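# Upright the fallen stool within the dashed rectangle

## Task

Set the toppled stool upright, resting on its legs, somewhere inside the dashed rectangle. Then release it and move the grippers away. It only counts if the stool stays that way on its own, with no robot support at the end.

## Robot and tools

Robot: two 7-joint arms, left_arm and right_arm, each ending in a two-finger parallel gripper. The names are labels only; left_arm sits on the +y side. Do not let the arms collide or push on each other hard.

Frame: one shared scene frame for everything. The origin is on the table surface midway between the arms, +x points out over the table, +z points up, and +y is toward left_arm. Positions are in metres, orientations are quaternions written w, x, y, z. Reported hand positions can be a little off, more so at long reach. On the gripper itself, the fingers extend along its +z axis and close along its x axis. The reported position is the point between the pads; fingertips stick out 17.5 mm past it. A pure rotation pivots about that point.

The row: every motion command uses rows of exactly 20 numbers, one list covering both arms. Numbers 1-10 belong to left_arm: x, y, z (absolute target position of the gripper point, metres, scene frame), qw, qx, qy, qz (absolute target orientation, scene frame), then gripper position, force_limit, speed. Numbers 11-20 repeat that layout for right_arm. So the first 7 of each half form a pose, not an offset. Gripper position runs -1 to +1: +1 means open at 50 mm, about -0.65 means the pads meet, -1 means close until something stops them (use this to grasp). force_limit, -1 to +1, maps to about 20 N, 102 N and 185 N per pad at -1, 0, +1 (actual grip can be ~17 % higher). speed, -1 to +1, maps to 20, 85, 150 mm/s of gap change. Gripper numbers are commands even when 0, so to leave a hand alone resend its previous three values. A new force or speed only applies after the position value changes by at least 0.01; to loosen a grip, open first. For an arm that should not move, resend its last reported pose and its quaternion exactly, every call; keep reusing your own commanded quaternion rather than a drifted reported one.

Tools:
- execute_actions {"actions": [...], "pictures": bool}. An empty list just reports the state. One action {"rows": [[20 numbers], ...], "steps": n} runs up to 15 steps of 1/30 s, one row per step, the last row repeated if rows run out (steps defaults to 15). One wait {"steps": n}, up to 300, sends nothing and returns n steps after the previous result. A target more than 0.6 m from the arm's last reported position along any gripper axis is rejected outright. Each step, the commanded pose is clipped to 70 mm and 16 degrees from the measured pose, so far targets need several calls; after the action the arm continues at most to its last clipped pose.
- move {"target": [20 numbers], "speed": m/s}: straight-line path for each gripper to its absolute pose, speed 0.002 to 0.5 (default 0.25), rotation capped at twice that in rad/s. Paths last 0.5 to 10 s and finish together; rotation takes the shorter way. It does not avoid obstacles or the other arm. Finger values are sent at the start. Its result adds a move: line: done, off_target, moving, held or fault, plus limits (paced = pose clipped; held = some steps blocked, after which the arm may jump faster) and each gripper's distance from its target.
- wait {"seconds": 0-10}: lets physics run with nothing new sent.
- zoom_image {"camera": name, "region": [x0, y0, x1, y1]} in pixels, max 504x504, from the latest image of cam_head_left, cam_head_right, cam_high, cam_low, cam_left_wrist or cam_right_wrist.
- finished_scene {"scene": number}: ends the current scene irreversibly and grades it; call it only after the stool stands free.

Results: a state line per arm with position and quaternion; object_status per gripper (0 moving, 1 blocked while opening, 2 blocked while closing = a grasp, 3 reached the commanded opening or pads met = likely empty). Opening in mm ≈ (250 - position_measured) x 0.202. HELD marks steps where part of your row was not sent; a pose unreachable line names the arm whose command the clearance check altered. A Hand target line shows where the controller now drives each hand. Joint torques are listed per joint. TORQUE FAULT means a joint hit its load limit (48 N m for the first four joints, 30.2 N m for the wrist three, held weight included) and that arm freezes 10 s. MOTOR HOT warns from 60 °C; at 75 °C the arm sinks (OVER-TEMPERATURE FAULT), so do not hold loads needlessly. The scene keeps running while you think between calls; motions and finger closing continue meanwhile.

Cautions: nothing may leave the table. Approach contacts slowly and do not aim far beyond the contact point, since both raise impact force. After a -1 force_limit grasp, status 2 persists even if the object slips out, so verify with cameras. Occasional random tugs on held parts or pushes on loose objects can occur. Release gently, retreat clear, and confirm the stool stays upright inside the rectangle before finishing.

Each tool is called as a command line: name --argument value for each argument, lists and objects as JSON in quotes; but a table of rows of numbers goes row by row, as --pt "numbers of a row", without its own name.

## Session

execute_actions --actions '[]'

Scene clock: 0.00 s of 4244.00 s.
left_arm: end_effector_position=(+0.0990, -0.0723, +0.2349) position_measured=3 object_status=3 end_effector_quat_wxyz=(+0.215, +0.789, +0.106, +0.566) | right_arm: end_effector_position=(+0.3100, -0.7525, +0.1666) position_measured=3 object_status=3 end_effector_quat_wxyz=(+0.007, +0.721, +0.693, -0.011)
Joint positions: left_arm=[ 2.369  0.704 -0.154  1.912 -1.075  1.436  3.103] | right_arm=[ 0.831  0.559 -0.163  1.492  0.126  1.089  2.091]
Joint velocities: left_arm=[ 0.    -0.     0.001  0.    -0.001  0.    -0.   ] | right_arm=[ 0.001 -0.    -0.     0.001  0.    -0.     0.   ]
Joint torques (N m, as the joint torque sensors report them, + toward a larger angle): no reading
Hand target (left_arm): +0.099, -0.072, +0.235; +0.215, +0.789, +0.106, +0.566
Hand target (right_arm): +0.310, -0.753, +0.167; +0.007, +0.721, +0.693, -0.011
camera_calibration (this result's frames):
cam_left_wrist: T_world_to_cam=[[0.376628, 0.353123, 0.85642, -0.20402], [-0.147193, -0.889939, 0.431675, -0.130534], [0.914596, -0.28864, -0.283198, 0.12612], [0, 0, 0, 1]] pos_world=[-0.0577233, -0.00772001, 0.266792]
cam_right_wrist: T_world_to_cam=[[0.0859095, 0.992699, -0.0846637, 0.745226], [0.995592, -0.0887465, -0.0303285, -0.336084], [-0.0376207, -0.081685, -0.995948, 0.284437], [0, 0, 0, 1]] pos_world=[0.281281, -0.746377, 0.336185]

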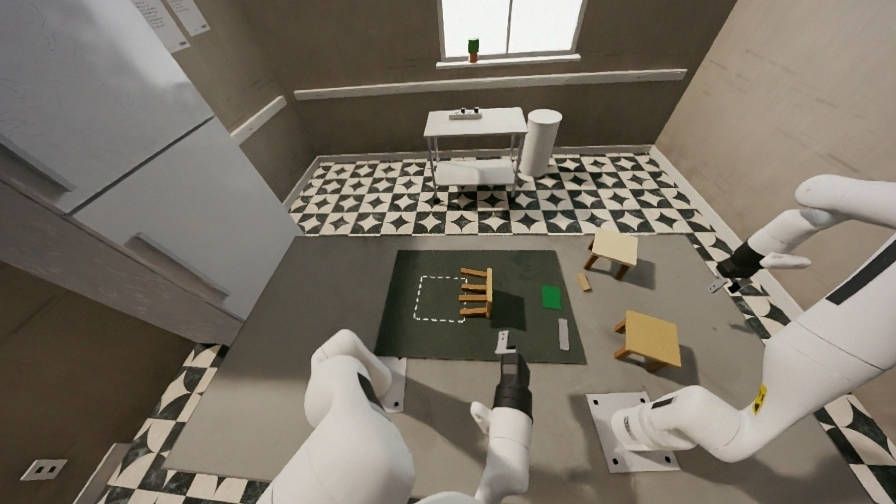

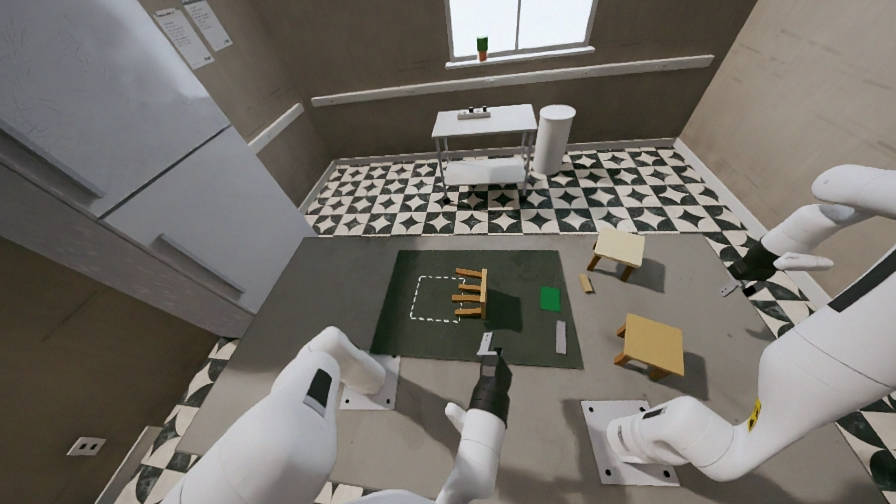

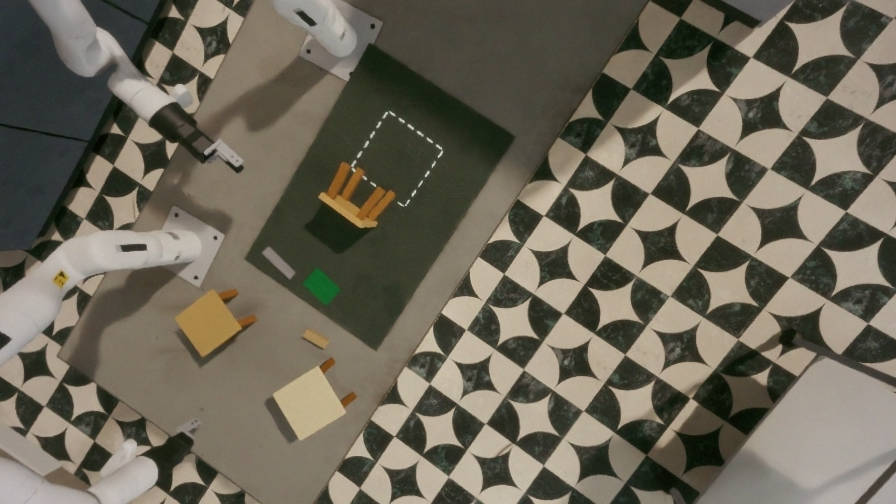

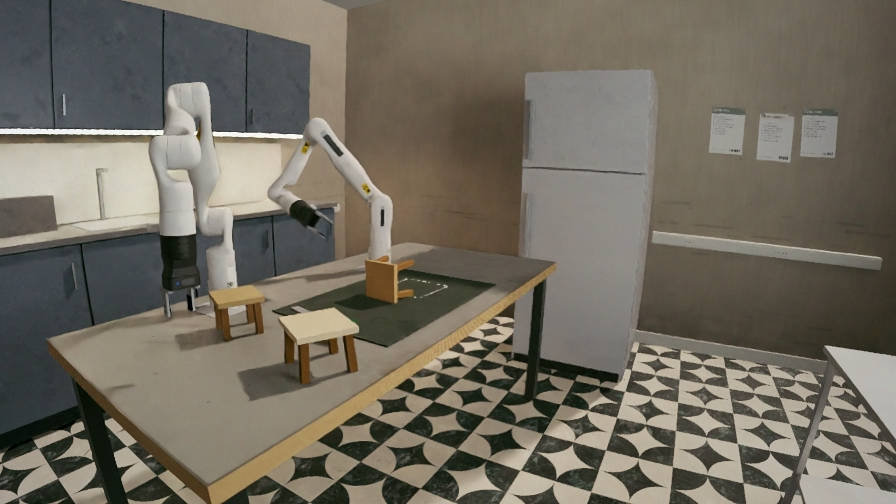

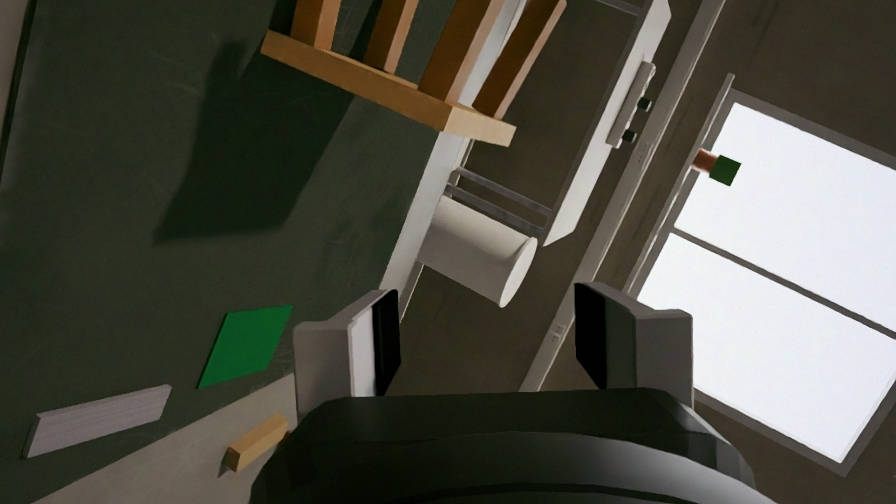

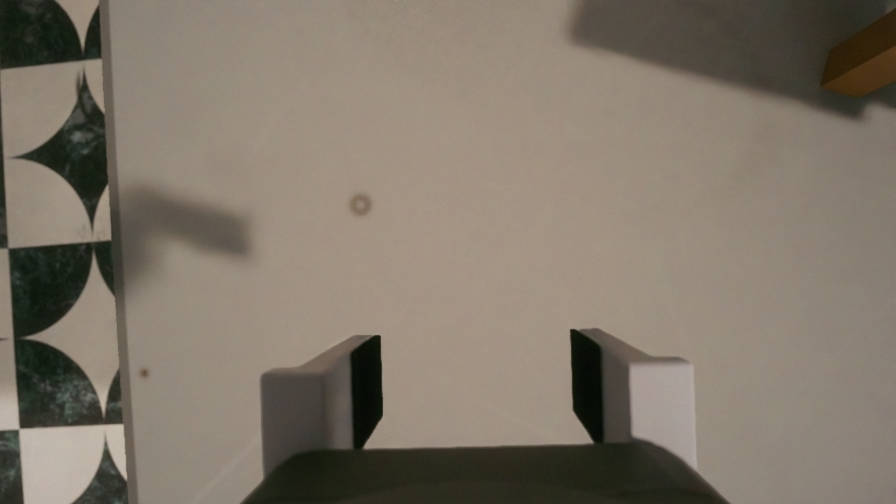

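move --target '[0.3,-0.05,0.26,0,0.707,0.707,0,1,0,0,0.31,-0.753,0.167,0.007,0.721,0.693,-0.011,1,0,0]'

zoom_image --camera "cam_high" --region '[290,100,450,260]'

Scene clock: 19.00 s of 4244.00 s.
left_arm: end_effector_position=(+0.2991, -0.0501, +0.2592) position_measured=3 object_status=3 end_effector_quat_wxyz=(+0.000, +0.707, +0.707, -0.001) | right_arm: end_effector_position=(+0.3100, -0.7530, +0.1670) position_measured=3 object_status=3 end_effector_quat_wxyz=(+0.007, +0.721, +0.693, -0.011)
Joint positions: left_arm=[ 1.156  0.393 -0.283  1.457  0.114  1.306  2.34 ] | right_arm=[ 0.832  0.56  -0.163  1.49   0.125  1.092  2.093]
Joint velocities: left_arm=[-0.012  0.006 -0.007 -0.003  0.005  0.003 -0.004] | right_arm=[-0.    -0.001 -0.     0.001  0.     0.     0.   ]
Joint torques (N m, as the joint torque sensors report them, + toward a larger angle): left_arm=[  0.45 -17.12  -0.28  -9.36  -0.15   0.1   -0.28] | right_arm=[ -0.09 -20.25  -0.09  -8.85  -0.17   0.28  -0.1 ]
Hand target (left_arm): +0.300, -0.050, +0.259; +0.000, +0.707, +0.707, -0.001
Hand target (right_arm): +0.310, -0.753, +0.167; +0.007, +0.721, +0.693, -0.011
Off the commanded pose (left_arm): 0.001 m, 0 deg.
Off the commanded pose (right_arm): 0.000 m, 0 deg.
After step 90, 12.03 s passed at rest.
move: done
camera_calibration (this result's frames):
cam_left_wrist: T_world_to_cam=[[0.0530487, 0.997297, -0.0508307, 0.0562032], [0.99706, -0.0500804, 0.0579906, -0.29511], [0.0552882, -0.0537576, -0.997022, 0.410197], [0, 0, 0, 1]] pos_world=[0.268582, -0.0487793, 0.428946]
cam_right_wrist: T_world_to_cam=[[0.0855754, 0.992819, -0.0835949, 0.745741], [0.995626, -0.0883708, -0.030325, -0.335853], [-0.0374946, -0.0806342, -0.996038, 0.285535], [0, 0, 0, 1]] pos_world=[0.281273, -0.747042, 0.336559]

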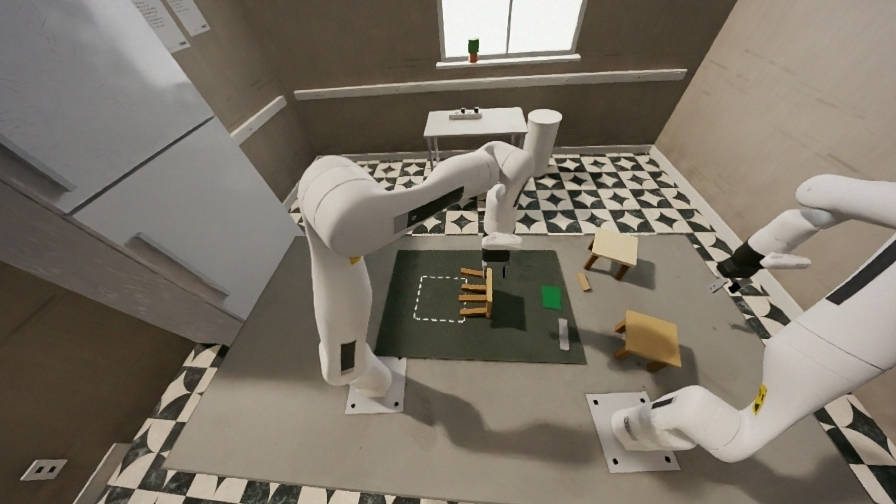

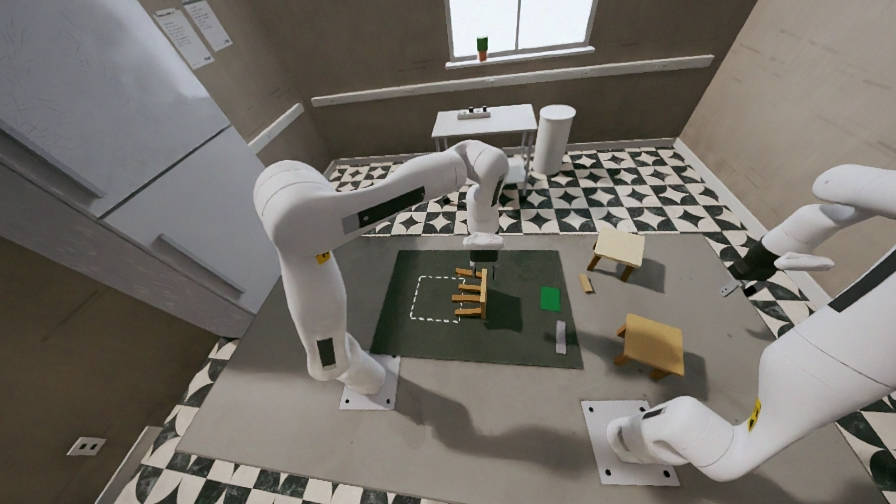

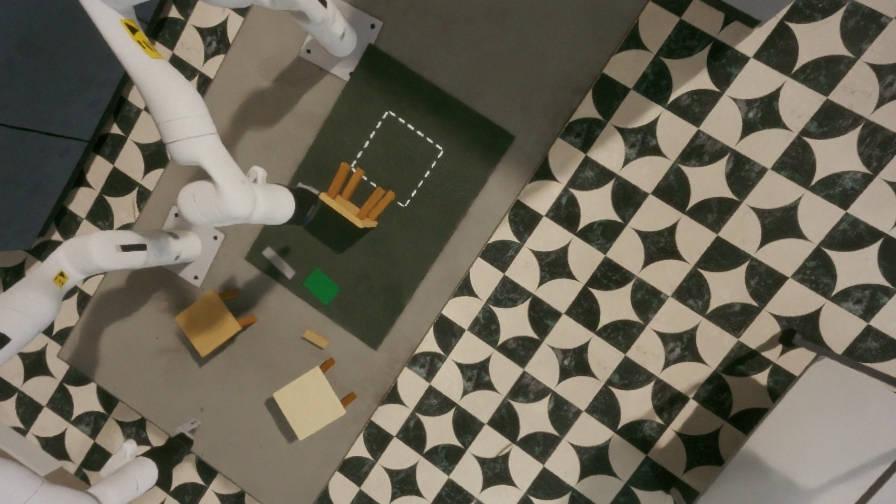

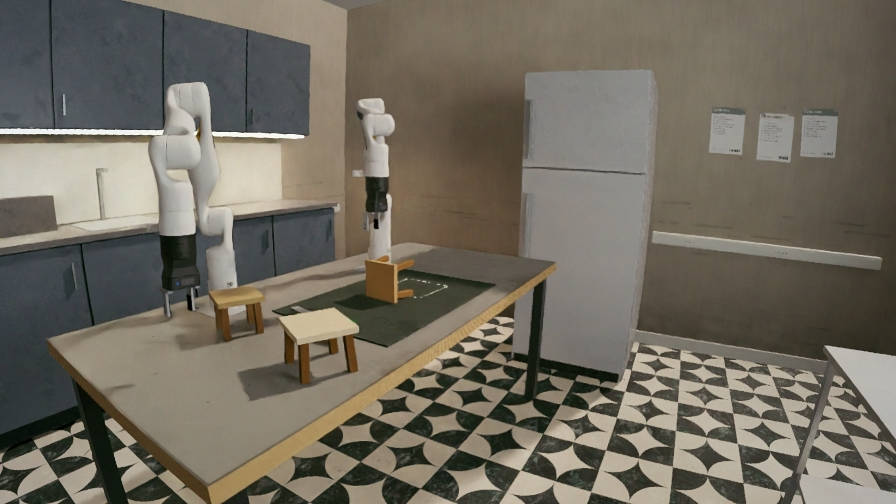

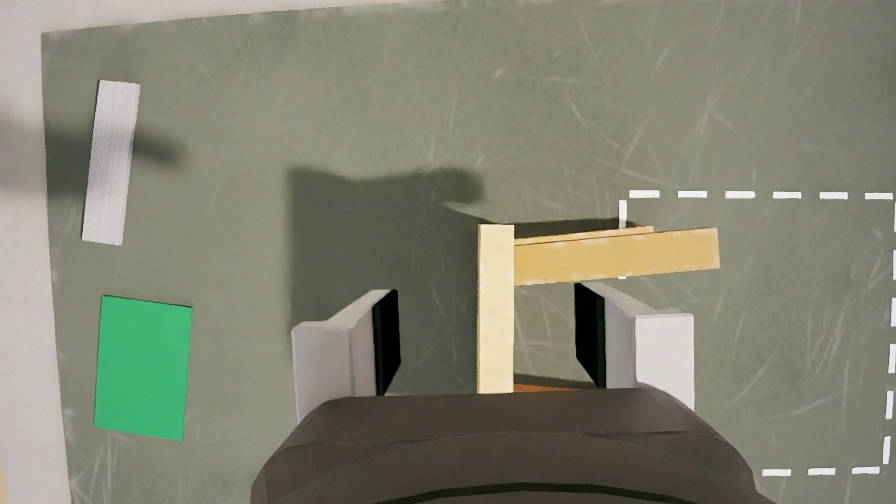

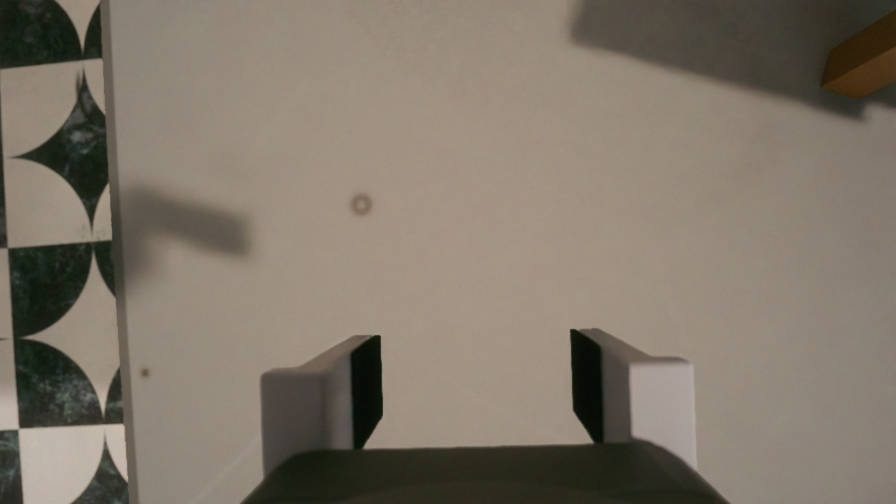

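Region (290, 100, 450, 260) of cam_high's 896x504 image, scaled by 3.150, with more detail than that image has.

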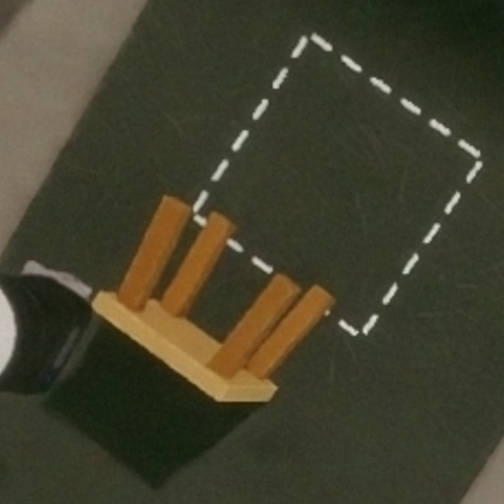

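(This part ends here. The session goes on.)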